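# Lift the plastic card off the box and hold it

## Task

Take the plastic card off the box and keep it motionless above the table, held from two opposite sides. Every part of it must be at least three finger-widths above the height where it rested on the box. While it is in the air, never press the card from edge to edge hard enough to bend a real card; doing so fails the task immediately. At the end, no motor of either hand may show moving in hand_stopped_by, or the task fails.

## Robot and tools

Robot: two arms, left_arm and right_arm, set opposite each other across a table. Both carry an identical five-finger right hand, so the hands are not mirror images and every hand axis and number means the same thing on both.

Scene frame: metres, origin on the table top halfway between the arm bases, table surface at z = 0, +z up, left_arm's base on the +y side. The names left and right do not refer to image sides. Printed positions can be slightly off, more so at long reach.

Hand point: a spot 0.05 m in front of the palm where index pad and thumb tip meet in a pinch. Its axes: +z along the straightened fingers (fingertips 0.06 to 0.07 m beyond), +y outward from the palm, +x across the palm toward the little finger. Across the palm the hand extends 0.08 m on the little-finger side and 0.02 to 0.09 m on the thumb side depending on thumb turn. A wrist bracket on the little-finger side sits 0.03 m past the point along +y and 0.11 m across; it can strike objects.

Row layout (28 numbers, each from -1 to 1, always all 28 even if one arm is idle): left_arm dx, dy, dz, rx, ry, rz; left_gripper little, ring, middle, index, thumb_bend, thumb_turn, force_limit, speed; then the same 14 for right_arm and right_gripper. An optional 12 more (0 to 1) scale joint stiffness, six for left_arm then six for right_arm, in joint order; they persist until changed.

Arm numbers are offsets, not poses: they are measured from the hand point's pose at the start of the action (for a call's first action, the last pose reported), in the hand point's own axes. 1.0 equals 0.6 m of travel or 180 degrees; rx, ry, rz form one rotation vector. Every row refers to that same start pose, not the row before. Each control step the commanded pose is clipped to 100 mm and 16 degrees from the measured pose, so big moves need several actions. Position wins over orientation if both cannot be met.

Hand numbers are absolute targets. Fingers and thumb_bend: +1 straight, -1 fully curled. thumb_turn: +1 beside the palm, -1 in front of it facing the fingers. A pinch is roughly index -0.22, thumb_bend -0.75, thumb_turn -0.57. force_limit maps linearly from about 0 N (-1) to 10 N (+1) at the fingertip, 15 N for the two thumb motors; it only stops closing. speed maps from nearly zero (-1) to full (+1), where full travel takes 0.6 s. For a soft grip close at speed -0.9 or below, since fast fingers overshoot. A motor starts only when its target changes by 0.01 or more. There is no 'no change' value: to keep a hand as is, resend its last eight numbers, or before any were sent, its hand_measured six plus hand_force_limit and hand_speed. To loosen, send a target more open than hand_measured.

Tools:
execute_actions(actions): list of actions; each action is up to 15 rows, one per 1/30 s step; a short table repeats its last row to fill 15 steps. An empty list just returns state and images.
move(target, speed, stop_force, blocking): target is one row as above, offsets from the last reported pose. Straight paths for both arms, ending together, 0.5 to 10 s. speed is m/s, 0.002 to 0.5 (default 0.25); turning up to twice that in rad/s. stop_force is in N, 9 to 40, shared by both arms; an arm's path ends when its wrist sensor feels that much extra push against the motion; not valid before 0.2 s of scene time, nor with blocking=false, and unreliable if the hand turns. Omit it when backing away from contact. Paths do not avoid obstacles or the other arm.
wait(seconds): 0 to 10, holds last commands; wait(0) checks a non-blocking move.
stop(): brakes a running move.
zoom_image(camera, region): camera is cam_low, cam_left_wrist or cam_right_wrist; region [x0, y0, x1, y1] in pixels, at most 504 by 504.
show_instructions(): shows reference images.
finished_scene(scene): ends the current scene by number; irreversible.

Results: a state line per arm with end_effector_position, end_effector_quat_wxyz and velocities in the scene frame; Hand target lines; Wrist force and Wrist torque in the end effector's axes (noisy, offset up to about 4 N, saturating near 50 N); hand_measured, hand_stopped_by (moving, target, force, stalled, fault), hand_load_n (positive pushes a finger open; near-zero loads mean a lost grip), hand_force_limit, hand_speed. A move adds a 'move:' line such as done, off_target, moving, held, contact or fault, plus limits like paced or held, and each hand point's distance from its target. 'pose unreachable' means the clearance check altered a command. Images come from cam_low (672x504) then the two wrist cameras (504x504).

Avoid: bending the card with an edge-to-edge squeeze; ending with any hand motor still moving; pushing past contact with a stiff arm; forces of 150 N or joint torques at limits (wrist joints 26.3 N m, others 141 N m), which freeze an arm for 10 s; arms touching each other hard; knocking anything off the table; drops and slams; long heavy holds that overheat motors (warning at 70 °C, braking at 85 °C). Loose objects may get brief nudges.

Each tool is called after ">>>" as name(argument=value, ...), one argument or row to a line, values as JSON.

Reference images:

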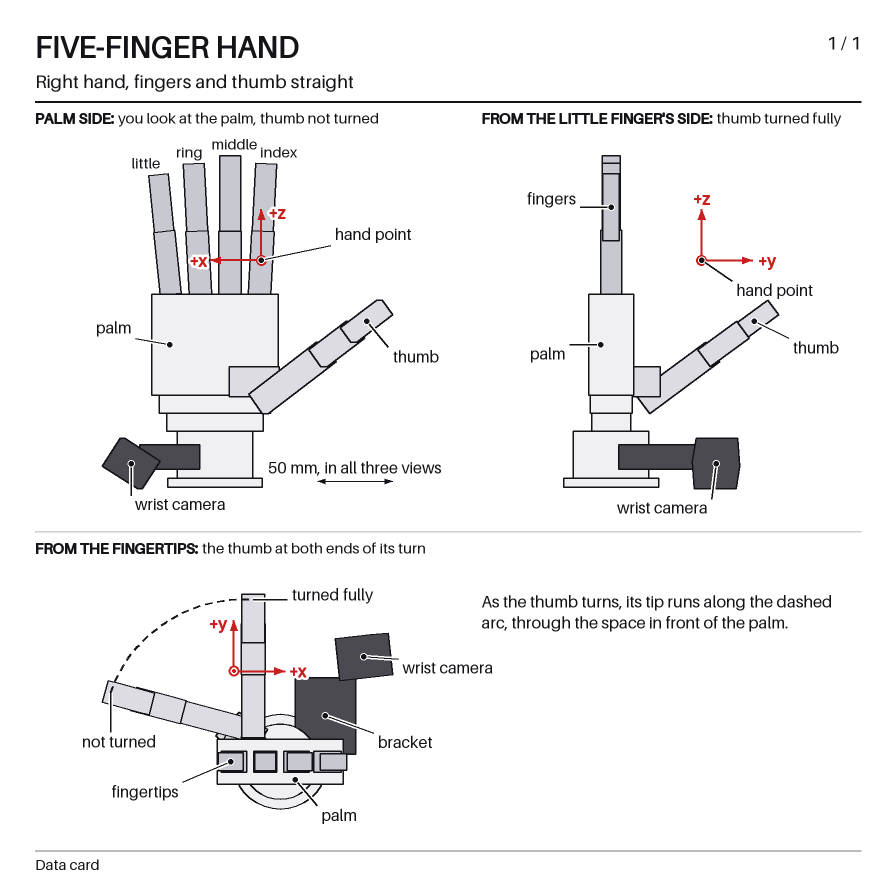

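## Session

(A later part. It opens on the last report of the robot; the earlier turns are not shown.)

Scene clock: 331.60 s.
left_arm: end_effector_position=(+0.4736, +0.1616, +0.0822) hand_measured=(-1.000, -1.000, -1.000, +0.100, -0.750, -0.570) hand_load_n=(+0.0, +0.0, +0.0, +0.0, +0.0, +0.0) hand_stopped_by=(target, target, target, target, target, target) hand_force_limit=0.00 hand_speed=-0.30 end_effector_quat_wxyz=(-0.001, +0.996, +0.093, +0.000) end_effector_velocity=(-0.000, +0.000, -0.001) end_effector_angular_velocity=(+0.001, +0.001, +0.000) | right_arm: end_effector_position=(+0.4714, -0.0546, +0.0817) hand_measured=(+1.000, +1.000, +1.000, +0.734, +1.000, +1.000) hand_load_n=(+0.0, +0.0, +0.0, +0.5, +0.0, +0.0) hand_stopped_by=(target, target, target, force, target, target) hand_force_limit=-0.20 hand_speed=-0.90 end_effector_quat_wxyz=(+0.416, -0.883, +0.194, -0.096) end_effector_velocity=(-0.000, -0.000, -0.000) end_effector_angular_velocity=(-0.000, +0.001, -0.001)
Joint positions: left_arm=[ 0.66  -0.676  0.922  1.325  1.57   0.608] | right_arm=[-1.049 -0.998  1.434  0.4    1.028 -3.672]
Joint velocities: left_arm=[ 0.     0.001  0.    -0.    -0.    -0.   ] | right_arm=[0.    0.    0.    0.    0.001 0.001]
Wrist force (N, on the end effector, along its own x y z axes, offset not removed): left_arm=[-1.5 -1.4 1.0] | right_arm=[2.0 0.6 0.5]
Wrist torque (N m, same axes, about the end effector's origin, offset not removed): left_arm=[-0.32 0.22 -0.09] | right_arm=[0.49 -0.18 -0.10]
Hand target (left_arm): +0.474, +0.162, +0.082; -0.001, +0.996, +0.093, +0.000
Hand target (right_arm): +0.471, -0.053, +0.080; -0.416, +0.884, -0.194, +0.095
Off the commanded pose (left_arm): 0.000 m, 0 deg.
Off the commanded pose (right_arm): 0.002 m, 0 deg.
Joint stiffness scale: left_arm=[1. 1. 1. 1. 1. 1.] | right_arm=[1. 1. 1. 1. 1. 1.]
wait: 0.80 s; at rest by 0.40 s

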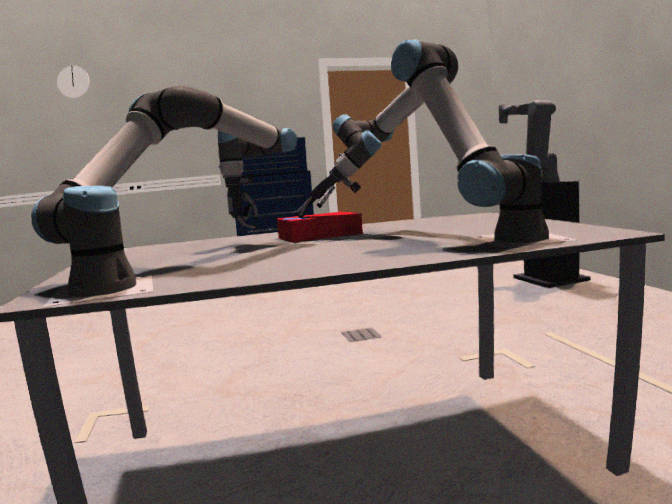

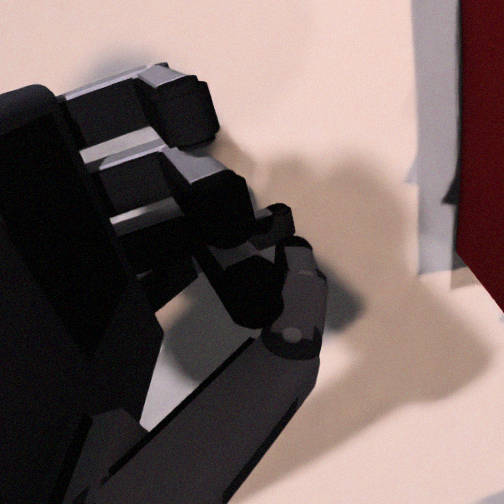

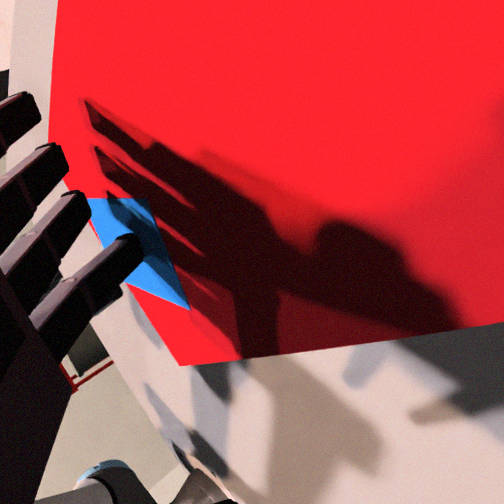

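>>> execute_actions(
  actions=[
    [[0,0,0,0,0,0,-1,-1,-1,0.1,-0.75,-0.57,0,-0.3,-0.0022,0.0018,0.0056,0,0,0,1,1,1,0.55,1,1,-0.2,-0.9],[0,0,0,0,0,0,-1,-1,-1,0.1,-0.75,-0.57,0,-0.3,-0.0045,-0.0002,0.0081,0,0,0,1,1,1,0.55,1,1,-0.2,-0.9],[0,0,0,0,0,0,-1,-1,-1,0.1,-0.75,-0.57,0,-0.3,-0.0067,-0.0023,0.0105,0,0,0,1,1,1,0.55,1,1,-0.2,-0.9],[0,0,0,0,0,0,-1,-1,-1,0.1,-0.75,-0.57,0,-0.3,-0.009,-0.0043,0.0129,0,0,0,1,1,1,0.55,1,1,-0.2,-0.9],[0,0,0,0,0,0,-1,-1,-1,0.1,-0.75,-0.57,0,-0.3,-0.0112,-0.0063,0.0154,0,0,0,1,1,1,0.55,1,1,-0.2,-0.9],[0,0,0,0,0,0,-1,-1,-1,0.1,-0.75,-0.57,0,-0.3,-0.0135,-0.0084,0.0178,0,0,0,1,1,1,0.55,1,1,-0.2,-0.9],[0,0,0,0,0,0,-1,-1,-1,0.1,-0.75,-0.57,0,-0.3,-0.0157,-0.0104,0.0202,0,0,0,1,1,1,0.55,1,1,-0.2,-0.9],[0,0,0,0,0,0,-1,-1,-1,0.1,-0.75,-0.57,0,-0.3,-0.018,-0.0125,0.0227,0,0,0,1,1,1,0.55,1,1,-0.2,-0.9],[0,0,0,0,0,0,-1,-1,-1,0.1,-0.75,-0.57,0,-0.3,-0.0202,-0.0145,0.0251,0,0,0,1,1,1,0.55,1,1,-0.2,-0.9],[0,0,0,0,0,0,-1,-1,-1,0.1,-0.75,-0.57,0,-0.3,-0.0225,-0.0165,0.0276,0,0,0,1,1,1,0.55,1,1,-0.2,-0.9],[0,0,0,0,0,0,-1,-1,-1,0.1,-0.75,-0.57,0,-0.3,-0.0247,-0.0186,0.03,0,0,0,1,1,1,0.55,1,1,-0.2,-0.9],[0,0,0,0,0,0,-1,-1,-1,0.1,-0.75,-0.57,0,-0.3,-0.027,-0.0206,0.0324,0,0,0,1,1,1,0.55,1,1,-0.2,-0.9],[0,0,0,0,0,0,-1,-1,-1,0.1,-0.75,-0.57,0,-0.3,-0.0292,-0.0227,0.0349,0,0,0,1,1,1,0.55,1,1,-0.2,-0.9],[0,0,0,0,0,0,-1,-1,-1,0.1,-0.75,-0.57,0,-0.3,-0.0315,-0.0247,0.0373,0,0,0,1,1,1,0.55,1,1,-0.2,-0.9],[0,0,0,0,0,0,-1,-1,-1,0.1,-0.75,-0.57,0,-0.3,-0.0337,-0.0267,0.0397,0,0,0,1,1,1,0.55,1,1,-0.2,-0.9]],
  ],
)

>>> wait(
  seconds=0.8,
)

Scene clock: 342.47 s.
left_arm: end_effector_position=(+0.4736, +0.1616, +0.0822) hand_measured=(-1.000, -1.000, -1.000, +0.100, -0.750, -0.570) hand_load_n=(+0.0, +0.0, +0.0, +0.0, +0.0, +0.0) hand_stopped_by=(target, target, target, target, target, target) hand_force_limit=0.00 hand_speed=-0.30 end_effector_quat_wxyz=(-0.001, +0.996, +0.093, +0.000) end_effector_velocity=(-0.000, +0.000, +0.000) end_effector_angular_velocity=(-0.000, +0.001, +0.000) | right_arm: end_effector_position=(+0.4680, -0.0349, +0.0814) hand_measured=(+1.000, +1.000, +1.000, +0.734, +1.000, +1.000) hand_load_n=(+0.0, +0.0, +0.0, +1.0, +0.0, +0.0) hand_stopped_by=(target, target, target, force, target, target) hand_force_limit=-0.20 hand_speed=-0.90 end_effector_quat_wxyz=(+0.418, -0.883, +0.192, -0.098) end_effector_velocity=(-0.014, +0.068, +0.001) end_effector_angular_velocity=(+0.005, -0.003, +0.008)
Joint positions: left_arm=[ 0.66  -0.676  0.922  1.325  1.57   0.608] | right_arm=[-1.012 -0.982  1.406  0.392  1.051 -3.642]
Joint velocities: left_arm=[ 0.    -0.     0.001 -0.     0.001 -0.   ] | right_arm=[ 0.126  0.058 -0.107 -0.007  0.078  0.102]
Wrist force (N, on the end effector, along its own x y z axes, offset not removed): left_arm=[-0.4 2.4 -0.5] | right_arm=[2.6 -1.9 -1.9]
Wrist torque (N m, same axes, about the end effector's origin, offset not removed): left_arm=[0.40 0.19 0.12] | right_arm=[0.33 -0.16 -0.18]
Hand target (left_arm): +0.474, +0.162, +0.082; -0.001, +0.996, +0.093, +0.000
Hand target (right_arm): +0.465, -0.021, +0.079; -0.417, +0.883, -0.193, +0.096
Off the commanded pose (left_arm): 0.000 m, 0 deg.
Off the commanded pose (right_arm): 0.015 m, 0 deg.
Joint stiffness scale: left_arm=[1. 1. 1. 1. 1. 1.] | right_arm=[1. 1. 1. 1. 1. 1.]

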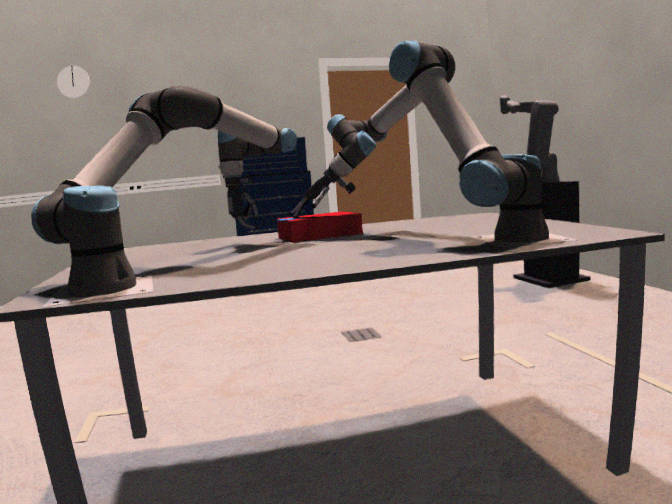

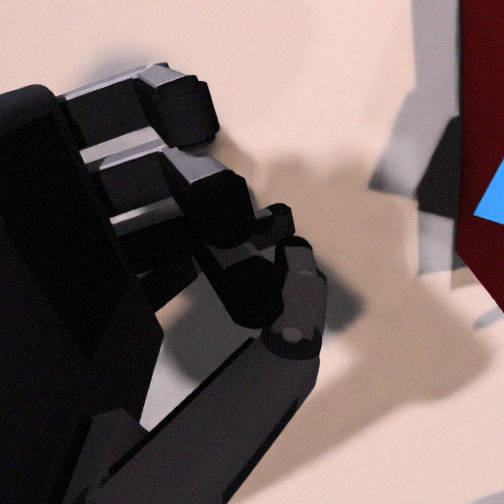

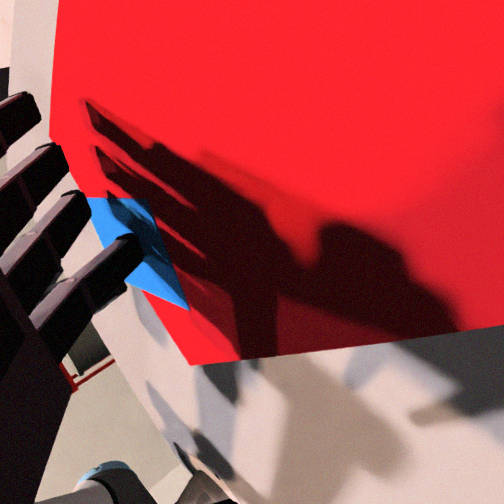

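Scene clock: 343.27 s.
left_arm: end_effector_position=(+0.4736, +0.1616, +0.0822) hand_measured=(-1.000, -1.000, -1.000, +0.100, -0.750, -0.570) hand_load_n=(+0.0, +0.0, +0.0, +0.0, +0.0, +0.0) hand_stopped_by=(target, target, target, target, target, target) hand_force_limit=0.00 hand_speed=-0.30 end_effector_quat_wxyz=(-0.001, +0.996, +0.093, +0.000) end_effector_velocity=(-0.000, -0.000, +0.001) end_effector_angular_velocity=(-0.001, -0.001, -0.001) | right_arm: end_effector_position=(+0.4656, -0.0216, +0.0814) hand_measured=(+1.000, +1.000, +1.000, +0.734, +1.000, +1.000) hand_load_n=(+0.0, +0.0, +0.0, +1.0, +0.0, +0.0) hand_stopped_by=(target, target, target, force, target, target) hand_force_limit=-0.20 hand_speed=-0.90 end_effector_quat_wxyz=(+0.418, -0.882, +0.193, -0.098) end_effector_velocity=(-0.001, +0.000, -0.001) end_effector_angular_velocity=(-0.001, +0.001, +0.000)
Joint positions: left_arm=[ 0.66  -0.676  0.922  1.325  1.57   0.608] | right_arm=[-0.987 -0.97   1.383  0.391  1.07  -3.619]
Joint velocities: left_arm=[-0.    -0.001 -0.    -0.     0.     0.   ] | right_arm=[0.001 0.001 0.    0.    0.001 0.001]
Wrist force (N, on the end effector, along its own x y z axes, offset not removed): left_arm=[0.4 0.6 1.1] | right_arm=[1.5 -0.7 -2.6]
Wrist torque (N m, same axes, about the end effector's origin, offset not removed): left_arm=[0.01 -0.11 0.29] | right_arm=[0.39 -0.10 -0.11]
Hand target (left_arm): +0.474, +0.162, +0.082; -0.001, +0.996, +0.093, +0.000
Hand target (right_arm): +0.465, -0.021, +0.079; -0.417, +0.883, -0.193, +0.096
Off the commanded pose (left_arm): 0.000 m, 0 deg.
Off the commanded pose (right_arm): 0.003 m, 0 deg.
Joint stiffness scale: left_arm=[1. 1. 1. 1. 1. 1.] | right_arm=[1. 1. 1. 1. 1. 1.]
wait: 0.80 s; at rest by 0.40 s

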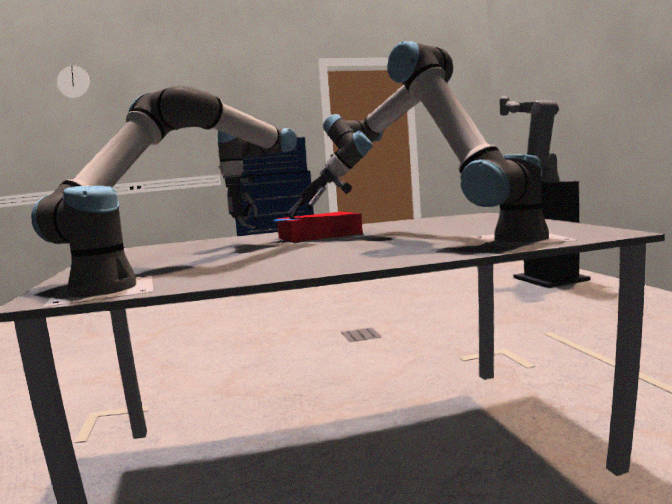

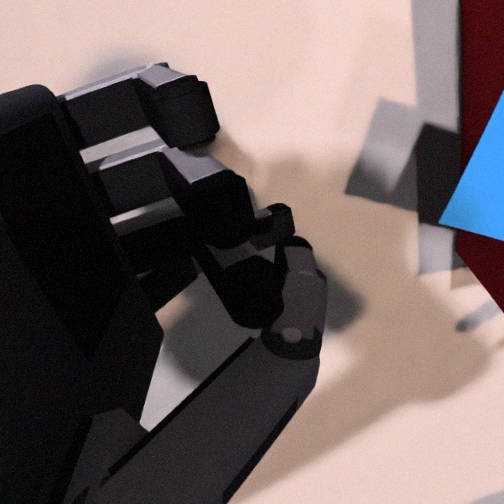

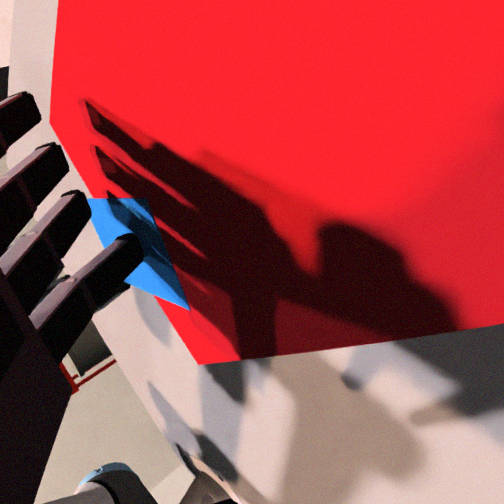

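>>> zoom_image(
  camera="cam_low",
  region=[225, 185, 315, 245],
)

Region (225, 185, 315, 245) of cam_low's 672x504 image, scaled by 5.600, with more detail than that image has.

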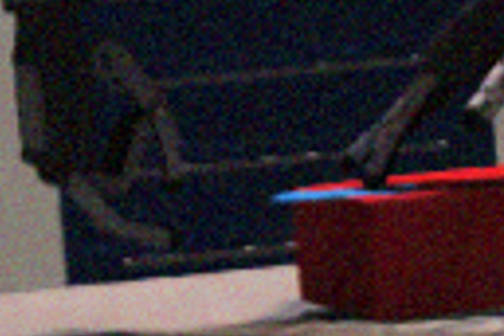

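>>> move(
  target=[0.0093, 0.125, 0.003, 0, 0, 0, -1, -1, -1, 0.1, -0.75, -0.57, 0, -0.3, 0, 0.00385, 0.0032, 0, 0, 0, 1, 1, 1, 0.55, 1, 1, -0.2, -0.9],
  speed=0.08,
)

Scene clock: 369.57 s.
left_arm: end_effector_position=(+0.4935, +0.0904, +0.0802) hand_measured=(-1.000, -1.000, -1.000, +0.100, -0.750, -0.570) hand_load_n=(+0.0, +0.0, +0.0, +0.0, +0.0, +0.0) hand_stopped_by=(target, target, target, target, target, target) hand_force_limit=0.00 hand_speed=-0.30 end_effector_quat_wxyz=(+0.000, +0.996, +0.093, +0.001) end_effector_velocity=(+0.002, -0.001, +0.003) end_effector_angular_velocity=(+0.009, +0.008, +0.001) | right_arm: end_effector_position=(+0.4667, -0.0210, +0.0813) hand_measured=(+1.000, +1.000, +1.000, +0.734, +1.000, +1.000) hand_load_n=(+0.0, +0.0, +0.0, +0.5, +0.0, +0.0) hand_stopped_by=(target, target, target, force, target, target) hand_force_limit=-0.20 hand_speed=-0.90 end_effector_quat_wxyz=(+0.419, -0.882, +0.192, -0.099) end_effector_velocity=(-0.001, +0.001, +0.001) end_effector_angular_velocity=(+0.002, -0.001, +0.004)
Joint positions: left_arm=[ 0.605 -0.476  0.544  1.501  1.57   0.552] | right_arm=[-0.987 -0.97   1.384  0.386  1.07  -3.619]
Joint velocities: left_arm=[ 0.     0.022 -0.05   0.04  -0.    -0.001] | right_arm=[ 0.001 -0.    -0.001 -0.001 -0.002 -0.001]
Wrist force (N, on the end effector, along its own x y z axes, offset not removed): left_arm=[1.8 1.1 1.5] | right_arm=[1.7 1.1 -2.3]
Wrist torque (N m, same axes, about the end effector's origin, offset not removed): left_arm=[-0.01 -0.31 0.29] | right_arm=[0.60 -0.22 -0.29]
Hand target (left_arm): +0.493, +0.089, +0.080; -0.001, +0.996, +0.093, +0.000
Hand target (right_arm): +0.466, -0.022, +0.078; -0.418, +0.882, -0.193, +0.098
Off the commanded pose (left_arm): 0.002 m, 0 deg.
Off the commanded pose (right_arm): 0.003 m, 0 deg.
Joint stiffness scale: left_arm=[1. 1. 1. 1. 1. 1.] | right_arm=[1. 1. 1. 1. 1. 1.]
move: done

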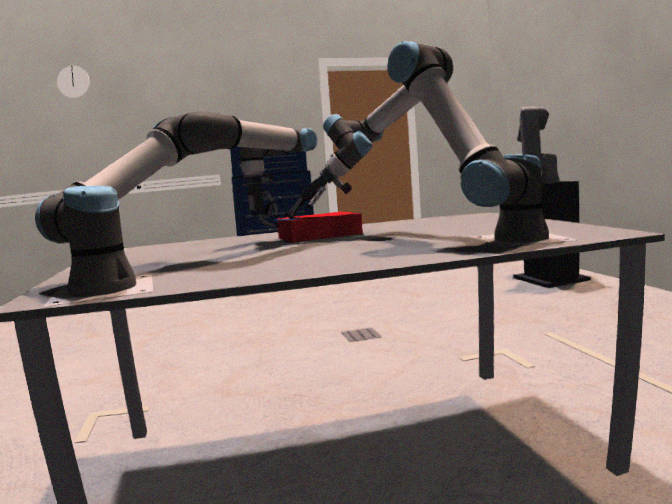

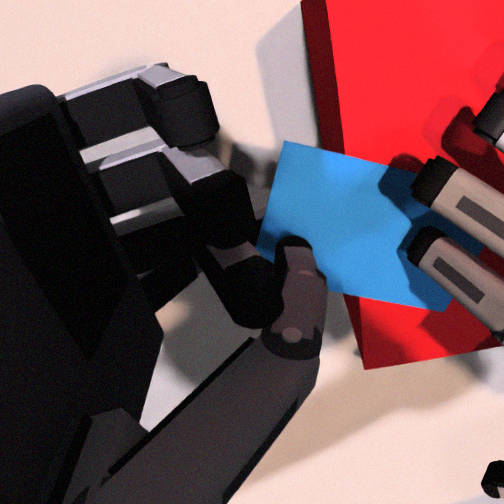

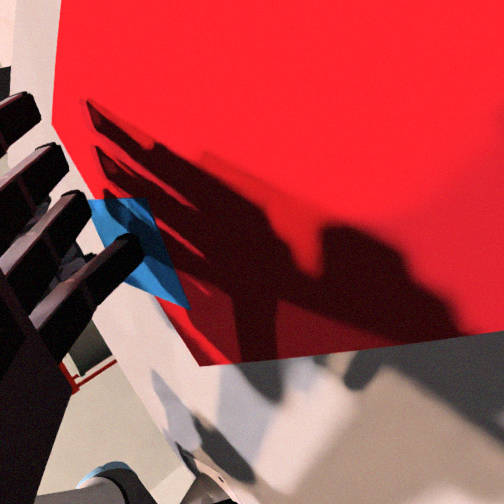

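>>> zoom_image(
  camera="cam_low",
  region=[240, 185, 320, 245],
)

>>> zoom_image(
  camera="cam_left_wrist",
  region=[200, 120, 420, 340],
)

Region (240, 185, 320, 245) of cam_low's 672x504 image, scaled by 6.300, with more detail than that image has; it fills the top 378 rows of this view, and the rest is white.

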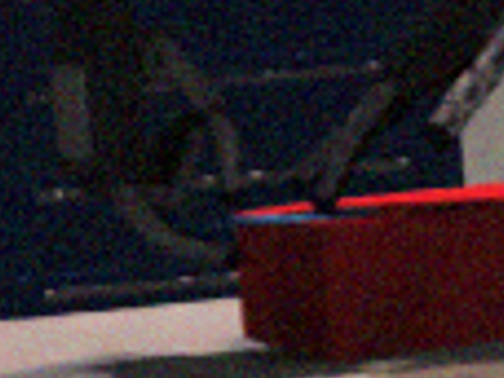

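Region (200, 120, 420, 340) of cam_left_wrist's 504x504 image, scaled by 2.291, with more detail than that image has.

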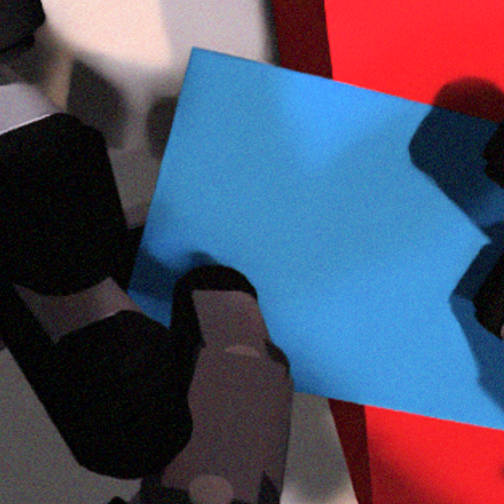

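>>> move(
  target=[0, 0.002, 0.015, 0, 0, 0, -1, -1, -1, -0.08, -0.75, -0.57, 0, -0.6, 0, 0.00385, 0.0032, 0, 0, 0, 1, 1, 1, 0.55, 1, 1, -0.2, -0.9],
  speed=0.03,
)

Scene clock: 377.93 s.
left_arm: end_effector_position=(+0.4945, +0.0893, +0.0737) hand_measured=(-1.000, -1.000, -1.000, -0.080, -0.750, -0.570) hand_load_n=(+0.0, +0.0, +0.0, +0.0, +0.0, +0.0) hand_stopped_by=(target, target, target, target, target, target) hand_force_limit=0.00 hand_speed=-0.60 end_effector_quat_wxyz=(+0.001, +0.996, +0.094, +0.002) end_effector_velocity=(+0.001, -0.001, -0.002) end_effector_angular_velocity=(-0.003, -0.003, -0.000) | right_arm: end_effector_position=(+0.4677, -0.0205, +0.0811) hand_measured=(+1.000, +1.000, +1.000, +0.734, +1.000, +1.000) hand_load_n=(+0.0, +0.0, +0.0, +0.5, +0.0, +0.0) hand_stopped_by=(target, target, target, force, target, target) hand_force_limit=-0.20 hand_speed=-0.90 end_effector_quat_wxyz=(+0.420, -0.881, +0.192, -0.101) end_effector_velocity=(-0.000, +0.000, -0.000) end_effector_angular_velocity=(+0.001, -0.001, -0.000)
Joint positions: left_arm=[ 0.605 -0.471  0.55   1.487  1.57   0.552] | right_arm=[-0.987 -0.97   1.385  0.38   1.07  -3.619]
Joint velocities: left_arm=[-0.     0.001  0.004 -0.008 -0.     0.   ] | right_arm=[ 0.001  0.     0.001 -0.002  0.001  0.001]
Wrist force (N, on the end effector, along its own x y z axes, offset not removed): left_arm=[0.4 -0.9 -0.6] | right_arm=[4.2 -0.3 -0.3]
Wrist torque (N m, same axes, about the end effector's origin, offset not removed): left_arm=[-0.16 0.04 0.08] | right_arm=[0.16 -0.39 0.04]
Hand target (left_arm): +0.494, +0.089, +0.071; +0.000, +0.996, +0.093, +0.001
Hand target (right_arm): +0.467, -0.021, +0.078; -0.419, +0.882, -0.192, +0.099
Off the commanded pose (left_arm): 0.003 m, 0 deg.
Off the commanded pose (right_arm): 0.003 m, 0 deg.
Joint stiffness scale: left_arm=[1. 1. 1. 1. 1. 1.] | right_arm=[1. 1. 1. 1. 1. 1.]
move: done

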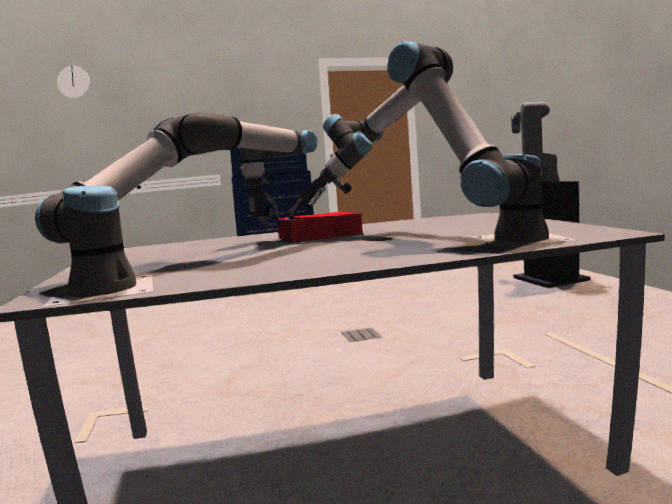

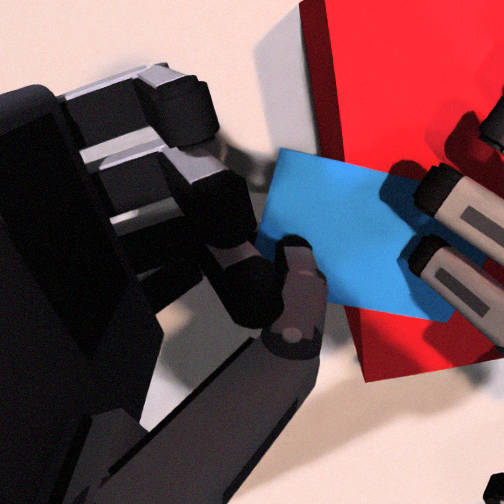

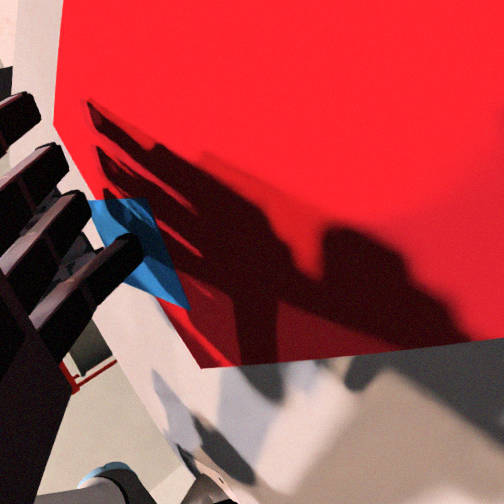

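>>> zoom_image(
  camera="cam_low",
  region=[250, 195, 310, 240],
)

>>> zoom_image(
  camera="cam_left_wrist",
  region=[230, 180, 380, 330],
)

Region (250, 195, 310, 240) of cam_low's 672x504 image, scaled by 8.400, with more detail than that image has; it fills the top 378 rows of this view, and the rest is white.

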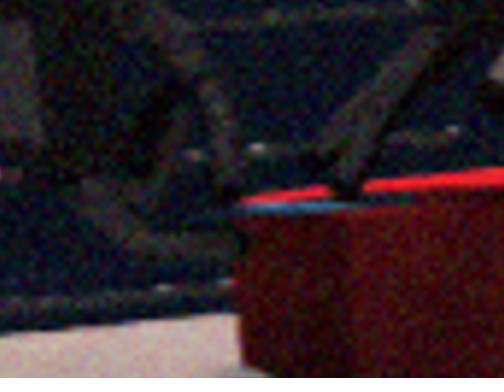

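Region (230, 180, 380, 330) of cam_left_wrist's 504x504 image, scaled by 3.360, with more detail than that image has.

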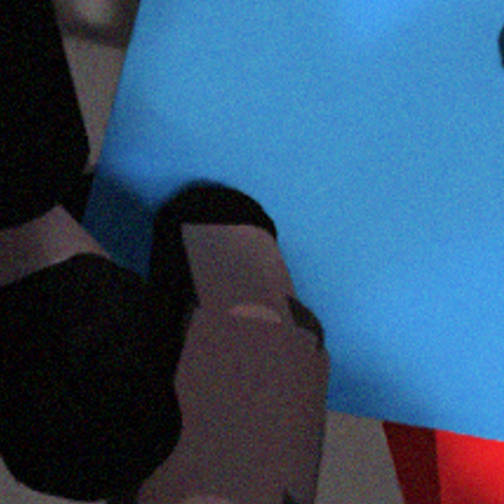

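>>> execute_actions(
  actions=[
    [[0, 0, 0.0075, 0, 0, 0, -1, -1, -1, -0.4, -0.75, -0.57, 0.1, -0.9, 0, 0.002, 0.0017, 0, 0, 0, 1, 1, 1, 0.55, 1, 1, -0.2, -0.9]],
  ],
)

>>> wait(
  seconds=1.0,
)

Scene clock: 383.27 s.
left_arm: end_effector_position=(+0.4950, +0.0887, +0.0716) hand_measured=(-1.000, -1.000, -1.000, -0.146, -0.750, -0.570) hand_load_n=(+0.0, +0.0, +0.0, +0.0, +0.0, +0.0) hand_stopped_by=(target, target, target, moving, target, target) hand_force_limit=0.10 hand_speed=-0.90 end_effector_quat_wxyz=(+0.003, +0.996, +0.094, +0.003) end_effector_velocity=(+0.000, -0.000, -0.001) end_effector_angular_velocity=(-0.001, -0.000, +0.000) | right_arm: end_effector_position=(+0.4683, -0.0202, +0.0811) hand_measured=(+1.000, +1.000, +1.000, +0.734, +1.000, +1.000) hand_load_n=(+0.0, +0.0, +0.0, +0.0, +0.0, +0.0) hand_stopped_by=(target, target, target, force, target, target) hand_force_limit=-0.20 hand_speed=-0.90 end_effector_quat_wxyz=(+0.421, -0.881, +0.191, -0.102) end_effector_velocity=(+0.001, +0.000, +0.000) end_effector_angular_velocity=(-0.000, -0.003, -0.000)
Joint positions: left_arm=[ 0.605 -0.471  0.554  1.479  1.57   0.551] | right_arm=[-0.987 -0.97   1.385  0.378  1.07  -3.619]
Joint velocities: left_arm=[ 0.     0.001  0.002 -0.004  0.001 -0.   ] | right_arm=[ 0.    -0.    -0.001 -0.001  0.001 -0.001]
Wrist force (N, on the end effector, along its own x y z axes, offset not removed): left_arm=[-0.5 -0.2 1.0] | right_arm=[1.0 0.2 0.5]
Wrist torque (N m, same axes, about the end effector's origin, offset not removed): left_arm=[-0.19 0.08 -0.01] | right_arm=[0.04 -0.12 -0.26]
Hand target (left_arm): +0.495, +0.089, +0.069; +0.001, +0.996, +0.094, +0.002
Hand target (right_arm): +0.468, -0.020, +0.080; -0.420, +0.881, -0.192, +0.101
Off the commanded pose (left_arm): 0.002 m, 0 deg.
Off the commanded pose (right_arm): 0.002 m, 0 deg.
Joint stiffness scale: left_arm=[1. 1. 1. 1. 1. 1.] | right_arm=[1. 1. 1. 1. 1. 1.]

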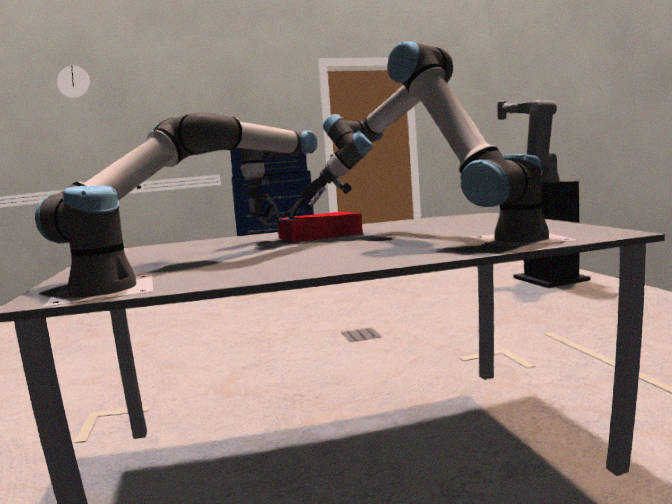

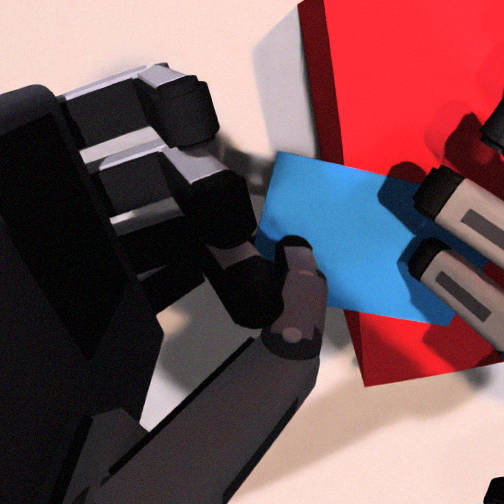

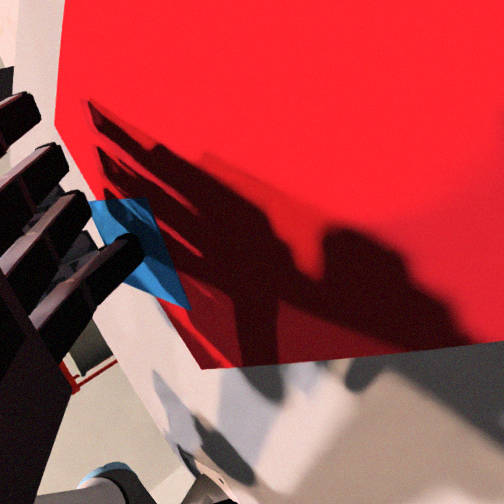

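Scene clock: 384.27 s.
left_arm: end_effector_position=(+0.4950, +0.0887, +0.0714) hand_measured=(-1.000, -1.000, -1.000, -0.210, -0.750, -0.570) hand_load_n=(+0.0, +0.0, +0.0, +5.0, +0.5, +0.0) hand_stopped_by=(target, target, target, force, target, target) hand_force_limit=0.10 hand_speed=-0.90 end_effector_quat_wxyz=(+0.003, +0.996, +0.094, +0.003) end_effector_velocity=(+0.000, -0.000, +0.000) end_effector_angular_velocity=(-0.000, -0.002, -0.000) | right_arm: end_effector_position=(+0.4684, -0.0202, +0.0811) hand_measured=(+1.000, +1.000, +1.000, +0.734, +1.000, +1.000) hand_load_n=(+0.0, +0.0, +0.0, +0.0, +0.0, +0.0) hand_stopped_by=(target, target, target, force, target, target) hand_force_limit=-0.20 hand_speed=-0.90 end_effector_quat_wxyz=(+0.421, -0.881, +0.191, -0.102) end_effector_velocity=(-0.000, +0.000, +0.000) end_effector_angular_velocity=(-0.000, -0.000, +0.001)
Joint positions: left_arm=[ 0.605 -0.47   0.555  1.479  1.57   0.551] | right_arm=[-0.987 -0.97   1.385  0.378  1.07  -3.619]
Joint velocities: left_arm=[-0.    -0.001 -0.    -0.    -0.001 -0.   ] | right_arm=[ 0.001  0.    -0.     0.     0.    -0.   ]
Wrist force (N, on the end effector, along its own x y z axes, offset not removed): left_arm=[-1.7 0.0 -0.6] | right_arm=[2.7 -2.0 -0.9]
Wrist torque (N m, same axes, about the end effector's origin, offset not removed): left_arm=[0.00 0.30 -0.03] | right_arm=[0.01 -0.23 -0.23]
Hand target (left_arm): +0.495, +0.089, +0.069; +0.001, +0.996, +0.094, +0.002
Hand target (right_arm): +0.468, -0.020, +0.080; -0.420, +0.881, -0.192, +0.101
Off the commanded pose (left_arm): 0.002 m, 0 deg.
Off the commanded pose (right_arm): 0.002 m, 0 deg.
Joint stiffness scale: left_arm=[1. 1. 1. 1. 1. 1.] | right_arm=[1. 1. 1. 1. 1. 1.]
wait: 1.00 s; at rest by 0.50 s

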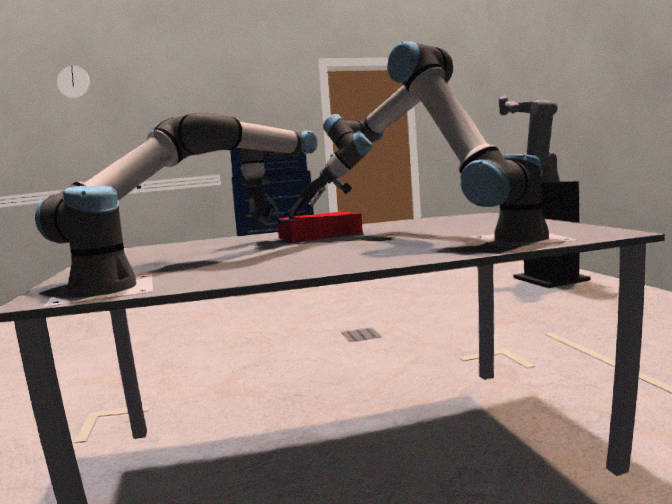

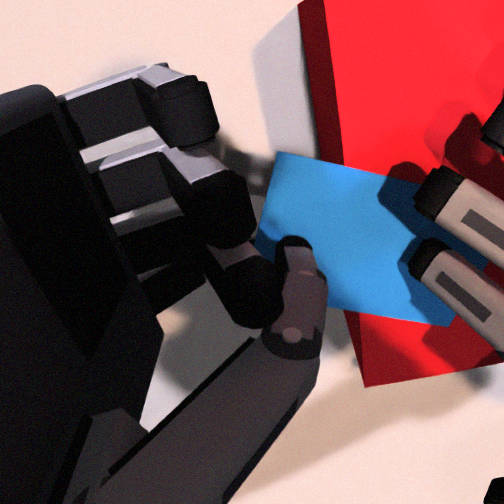

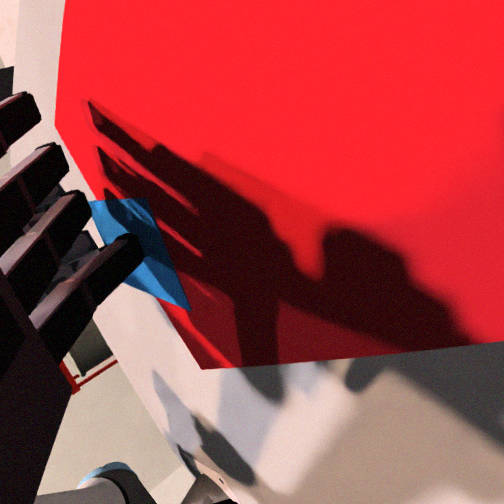

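>>> move(
  target=[0, 0, 0, 0, 0, 0, -1, -1, -1, -0.45, -0.75, -0.57, 0.4, -0.9, 0.0557, 0.071, -0.1935, 0, 0, 0, 1, 1, 1, 1, 1, 1, -0.2, 0],
  speed=0.25,
)

>>> move(
  target=[-0.03, -0.1, -0.2, 0, 0, 0, -1, -1, -1, -0.45, -0.75, -0.57, 0.4, -0.9, 0, 0, 0, 0, 0, 0, 1, 1, 1, 1, 1, 1, -0.2, 0],
  speed=0.15,
)

Scene clock: 394.80 s.
left_arm: end_effector_position=(+0.4950, +0.0887, +0.0714) hand_measured=(-1.000, -1.000, -1.000, -0.220, -0.750, -0.570) hand_load_n=(+0.0, +0.0, +0.0, +7.0, +0.0, -0.5) hand_stopped_by=(target, target, target, force, target, target) hand_force_limit=0.40 hand_speed=-0.90 end_effector_quat_wxyz=(+0.003, +0.996, +0.094, +0.003) end_effector_velocity=(-0.000, -0.000, +0.000) end_effector_angular_velocity=(-0.001, +0.001, +0.000) | right_arm: end_effector_position=(+0.4488, -0.1387, +0.1206) hand_measured=(+1.000, +1.000, +1.000, +1.000, +1.000, +1.000) hand_load_n=(+0.0, +0.0, +0.0, +0.0, +0.0, +0.0) hand_stopped_by=(target, target, target, target, target, target) hand_force_limit=-0.20 hand_speed=0.00 end_effector_quat_wxyz=(+0.421, -0.881, +0.191, -0.102) end_effector_velocity=(-0.000, -0.003, +0.001) end_effector_angular_velocity=(+0.000, -0.002, +0.006)
Joint positions: left_arm=[ 0.605 -0.47   0.555  1.479  1.57   0.551] | right_arm=[-1.204 -1.176  1.619  0.454  0.925 -3.812]
Joint velocities: left_arm=[ 0.     0.    -0.     0.     0.001 -0.   ] | right_arm=[-0.008 -0.003  0.002  0.007 -0.009 -0.014]
Wrist force (N, on the end effector, along its own x y z axes, offset not removed): left_arm=[-1.6 2.1 1.1] | right_arm=[0.7 0.9 -0.9]
Wrist torque (N m, same axes, about the end effector's origin, offset not removed): left_arm=[0.32 0.26 0.14] | right_arm=[0.30 0.07 -0.20]
Hand target (left_arm): +0.495, +0.089, +0.071; +0.003, +0.996, +0.094, +0.003
Hand target (right_arm): +0.448, -0.140, +0.121; -0.421, +0.881, -0.191, +0.102
Off the commanded pose (left_arm): 0.000 m, 0 deg.
Off the commanded pose (right_arm): 0.002 m, 0 deg.
Joint stiffness scale: left_arm=[1. 1. 1. 1. 1. 1.] | right_arm=[1. 1. 1. 1. 1. 1.]
move: done

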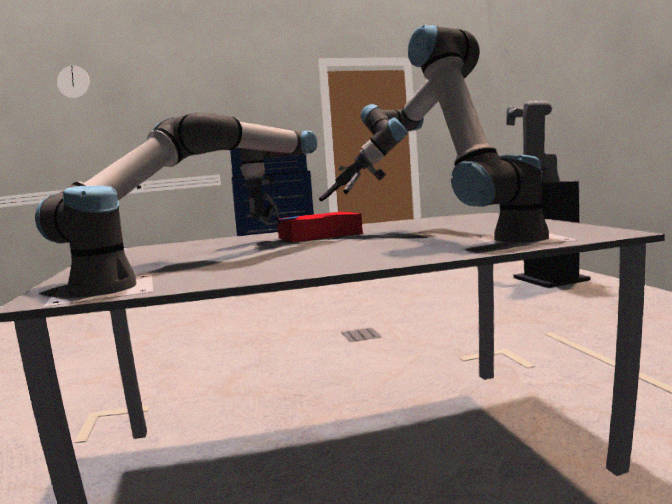

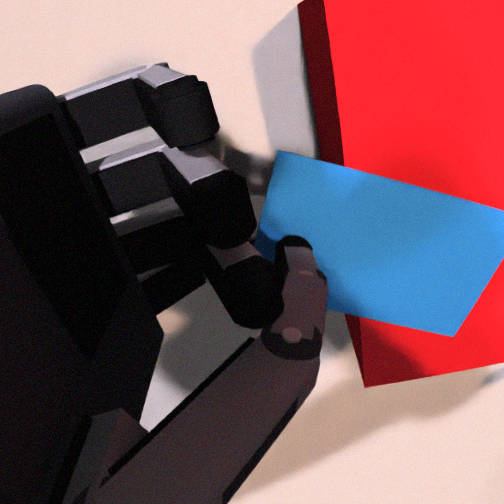

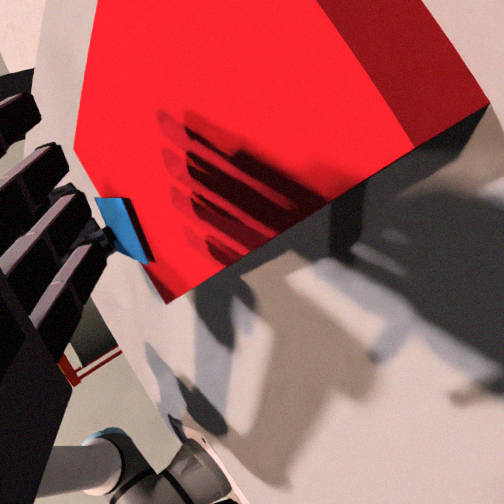

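Scene clock: 396.30 s.
left_arm: end_effector_position=(+0.4652, +0.1428, +0.1901) hand_measured=(-1.000, -1.000, -1.000, -0.220, -0.750, -0.570) hand_load_n=(+0.0, +0.0, +0.0, +7.0, +0.0, -0.5) hand_stopped_by=(target, target, target, force, target, target) hand_force_limit=0.40 hand_speed=-0.90 end_effector_quat_wxyz=(+0.004, +0.996, +0.093, +0.004) end_effector_velocity=(-0.002, +0.002, -0.000) end_effector_angular_velocity=(+0.005, +0.006, -0.001) | right_arm: end_effector_position=(+0.4487, -0.1388, +0.1206) hand_measured=(+1.000, +1.000, +1.000, +1.000, +1.000, +1.000) hand_load_n=(+0.0, +0.0, +0.0, +0.0, +0.0, +0.0) hand_stopped_by=(target, target, target, target, target, target) hand_force_limit=-0.20 hand_speed=0.00 end_effector_quat_wxyz=(+0.421, -0.881, +0.191, -0.102) end_effector_velocity=(-0.000, +0.000, +0.000) end_effector_angular_velocity=(+0.000, -0.000, +0.001)
Joint positions: left_arm=[ 0.629 -0.717  0.72   1.559  1.57   0.577] | right_arm=[-1.204 -1.176  1.619  0.454  0.925 -3.812]
Joint velocities: left_arm=[ 0.    -0.002  0.005  0.004  0.001  0.001] | right_arm=[ 0.001 -0.    -0.    -0.    -0.    -0.   ]
Wrist force (N, on the end effector, along its own x y z axes, offset not removed): left_arm=[0.8 0.0 -1.2] | right_arm=[1.2 -2.2 -0.3]
Wrist torque (N m, same axes, about the end effector's origin, offset not removed): left_arm=[-0.01 -0.08 0.10] | right_arm=[-0.26 -0.12 -0.27]
Hand target (left_arm): +0.465, +0.145, +0.191; +0.003, +0.996, +0.094, +0.003
Hand target (right_arm): +0.449, -0.139, +0.121; -0.421, +0.881, -0.191, +0.102
Off the commanded pose (left_arm): 0.002 m, 0 deg.
Off the commanded pose (right_arm): 0.000 m, 0 deg.
Joint stiffness scale: left_arm=[1. 1. 1. 1. 1. 1.] | right_arm=[1. 1. 1. 1. 1. 1.]
move: done

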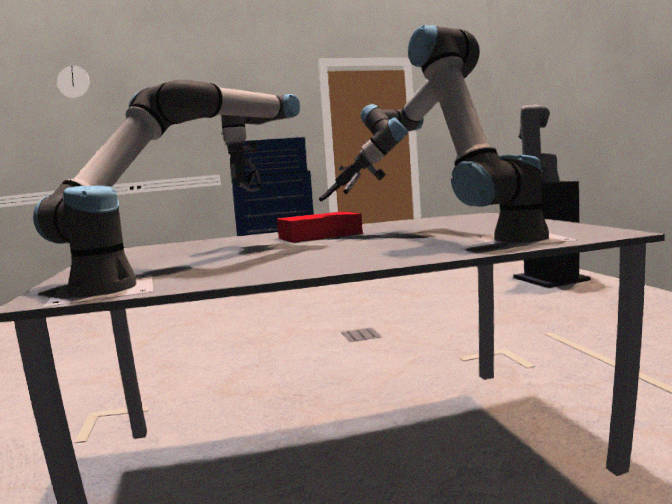

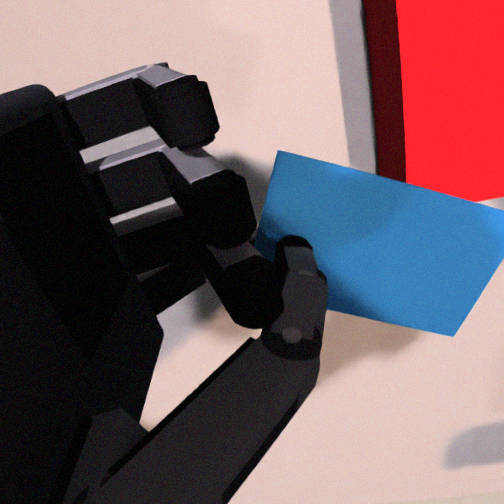

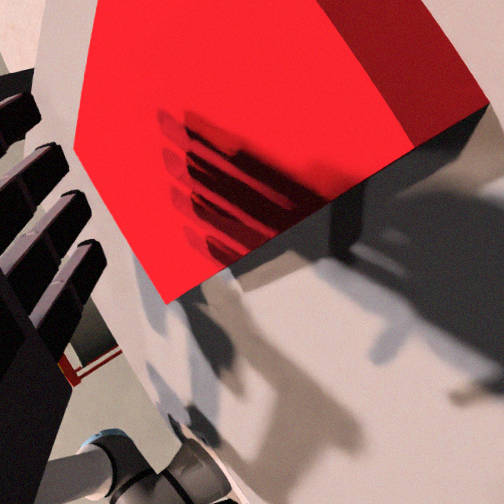

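>>> execute_actions(
  actions=[],
)

Scene clock: 397.43 s.
left_arm: end_effector_position=(+0.4650, +0.1430, +0.1906) hand_measured=(-1.000, -1.000, -1.000, -0.220, -0.750, -0.570) hand_load_n=(+0.0, +0.0, +0.0, +7.0, +0.0, -0.5) hand_stopped_by=(target, target, target, force, target, target) hand_force_limit=0.40 hand_speed=-0.90 end_effector_quat_wxyz=(+0.004, +0.996, +0.093, +0.004) end_effector_velocity=(+0.000, +0.000, -0.000) end_effector_angular_velocity=(+0.002, -0.002, -0.000) | right_arm: end_effector_position=(+0.4487, -0.1388, +0.1206) hand_measured=(+1.000, +1.000, +1.000, +1.000, +1.000, +1.000) hand_load_n=(+0.0, +0.0, +0.0, +0.0, +0.0, +0.0) hand_stopped_by=(target, target, target, target, target, target) hand_force_limit=-0.20 hand_speed=0.00 end_effector_quat_wxyz=(+0.421, -0.881, +0.191, -0.102) end_effector_velocity=(+0.000, -0.000, -0.001) end_effector_angular_velocity=(-0.002, -0.000, -0.001)
Joint positions: left_arm=[ 0.629 -0.718  0.72   1.559  1.57   0.577] | right_arm=[-1.204 -1.176  1.619  0.454  0.925 -3.812]
Joint velocities: left_arm=[-0.    -0.    -0.     0.    -0.003  0.   ] | right_arm=[ 0.     0.001 -0.     0.     0.002 -0.   ]
Wrist force (N, on the end effector, along its own x y z axes, offset not removed): left_arm=[0.2 1.4 1.1] | right_arm=[2.2 1.7 -2.2]
Wrist torque (N m, same axes, about the end effector's origin, offset not removed): left_arm=[0.13 -0.10 0.12] | right_arm=[0.47 -0.21 -0.07]
Hand target (left_arm): +0.465, +0.145, +0.191; +0.003, +0.996, +0.094, +0.003
Hand target (right_arm): +0.449, -0.139, +0.121; -0.421, +0.881, -0.191, +0.102
Off the commanded pose (left_arm): 0.002 m, 0 deg.
Off the commanded pose (right_arm): 0.000 m, 0 deg.
Joint stiffness scale: left_arm=[1. 1. 1. 1. 1. 1.] | right_arm=[1. 1. 1. 1. 1. 1.]

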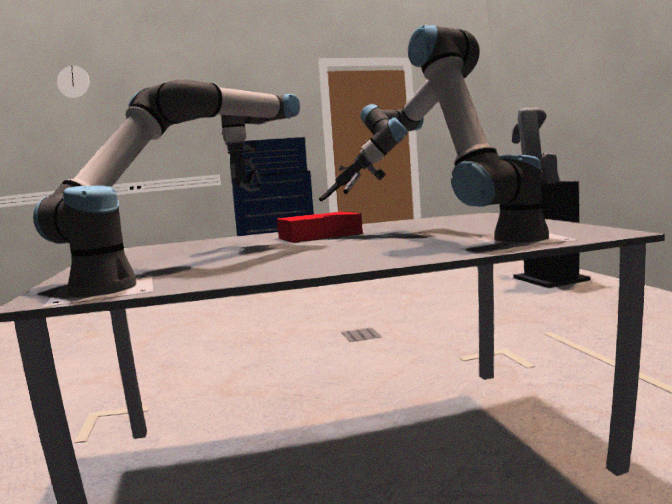

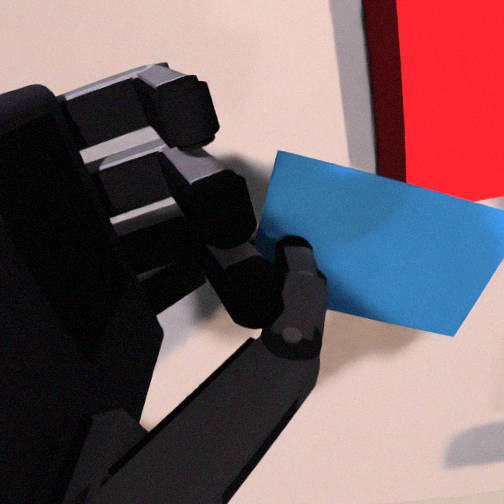

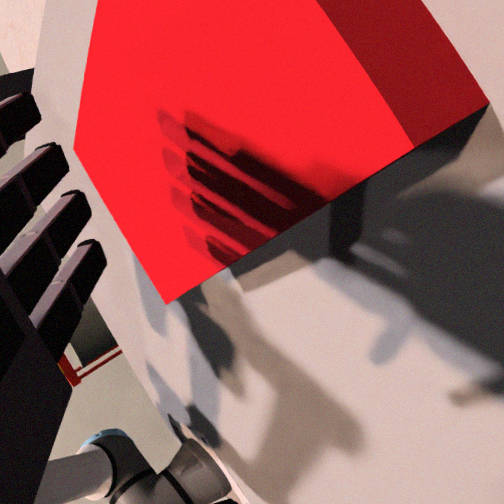

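The card is pinched face to face, held still about 12 cm above where it lay, and no hand motor reads moving.

>>> finished_scene(
  scene=1,
)

The scene is finished: the task was done.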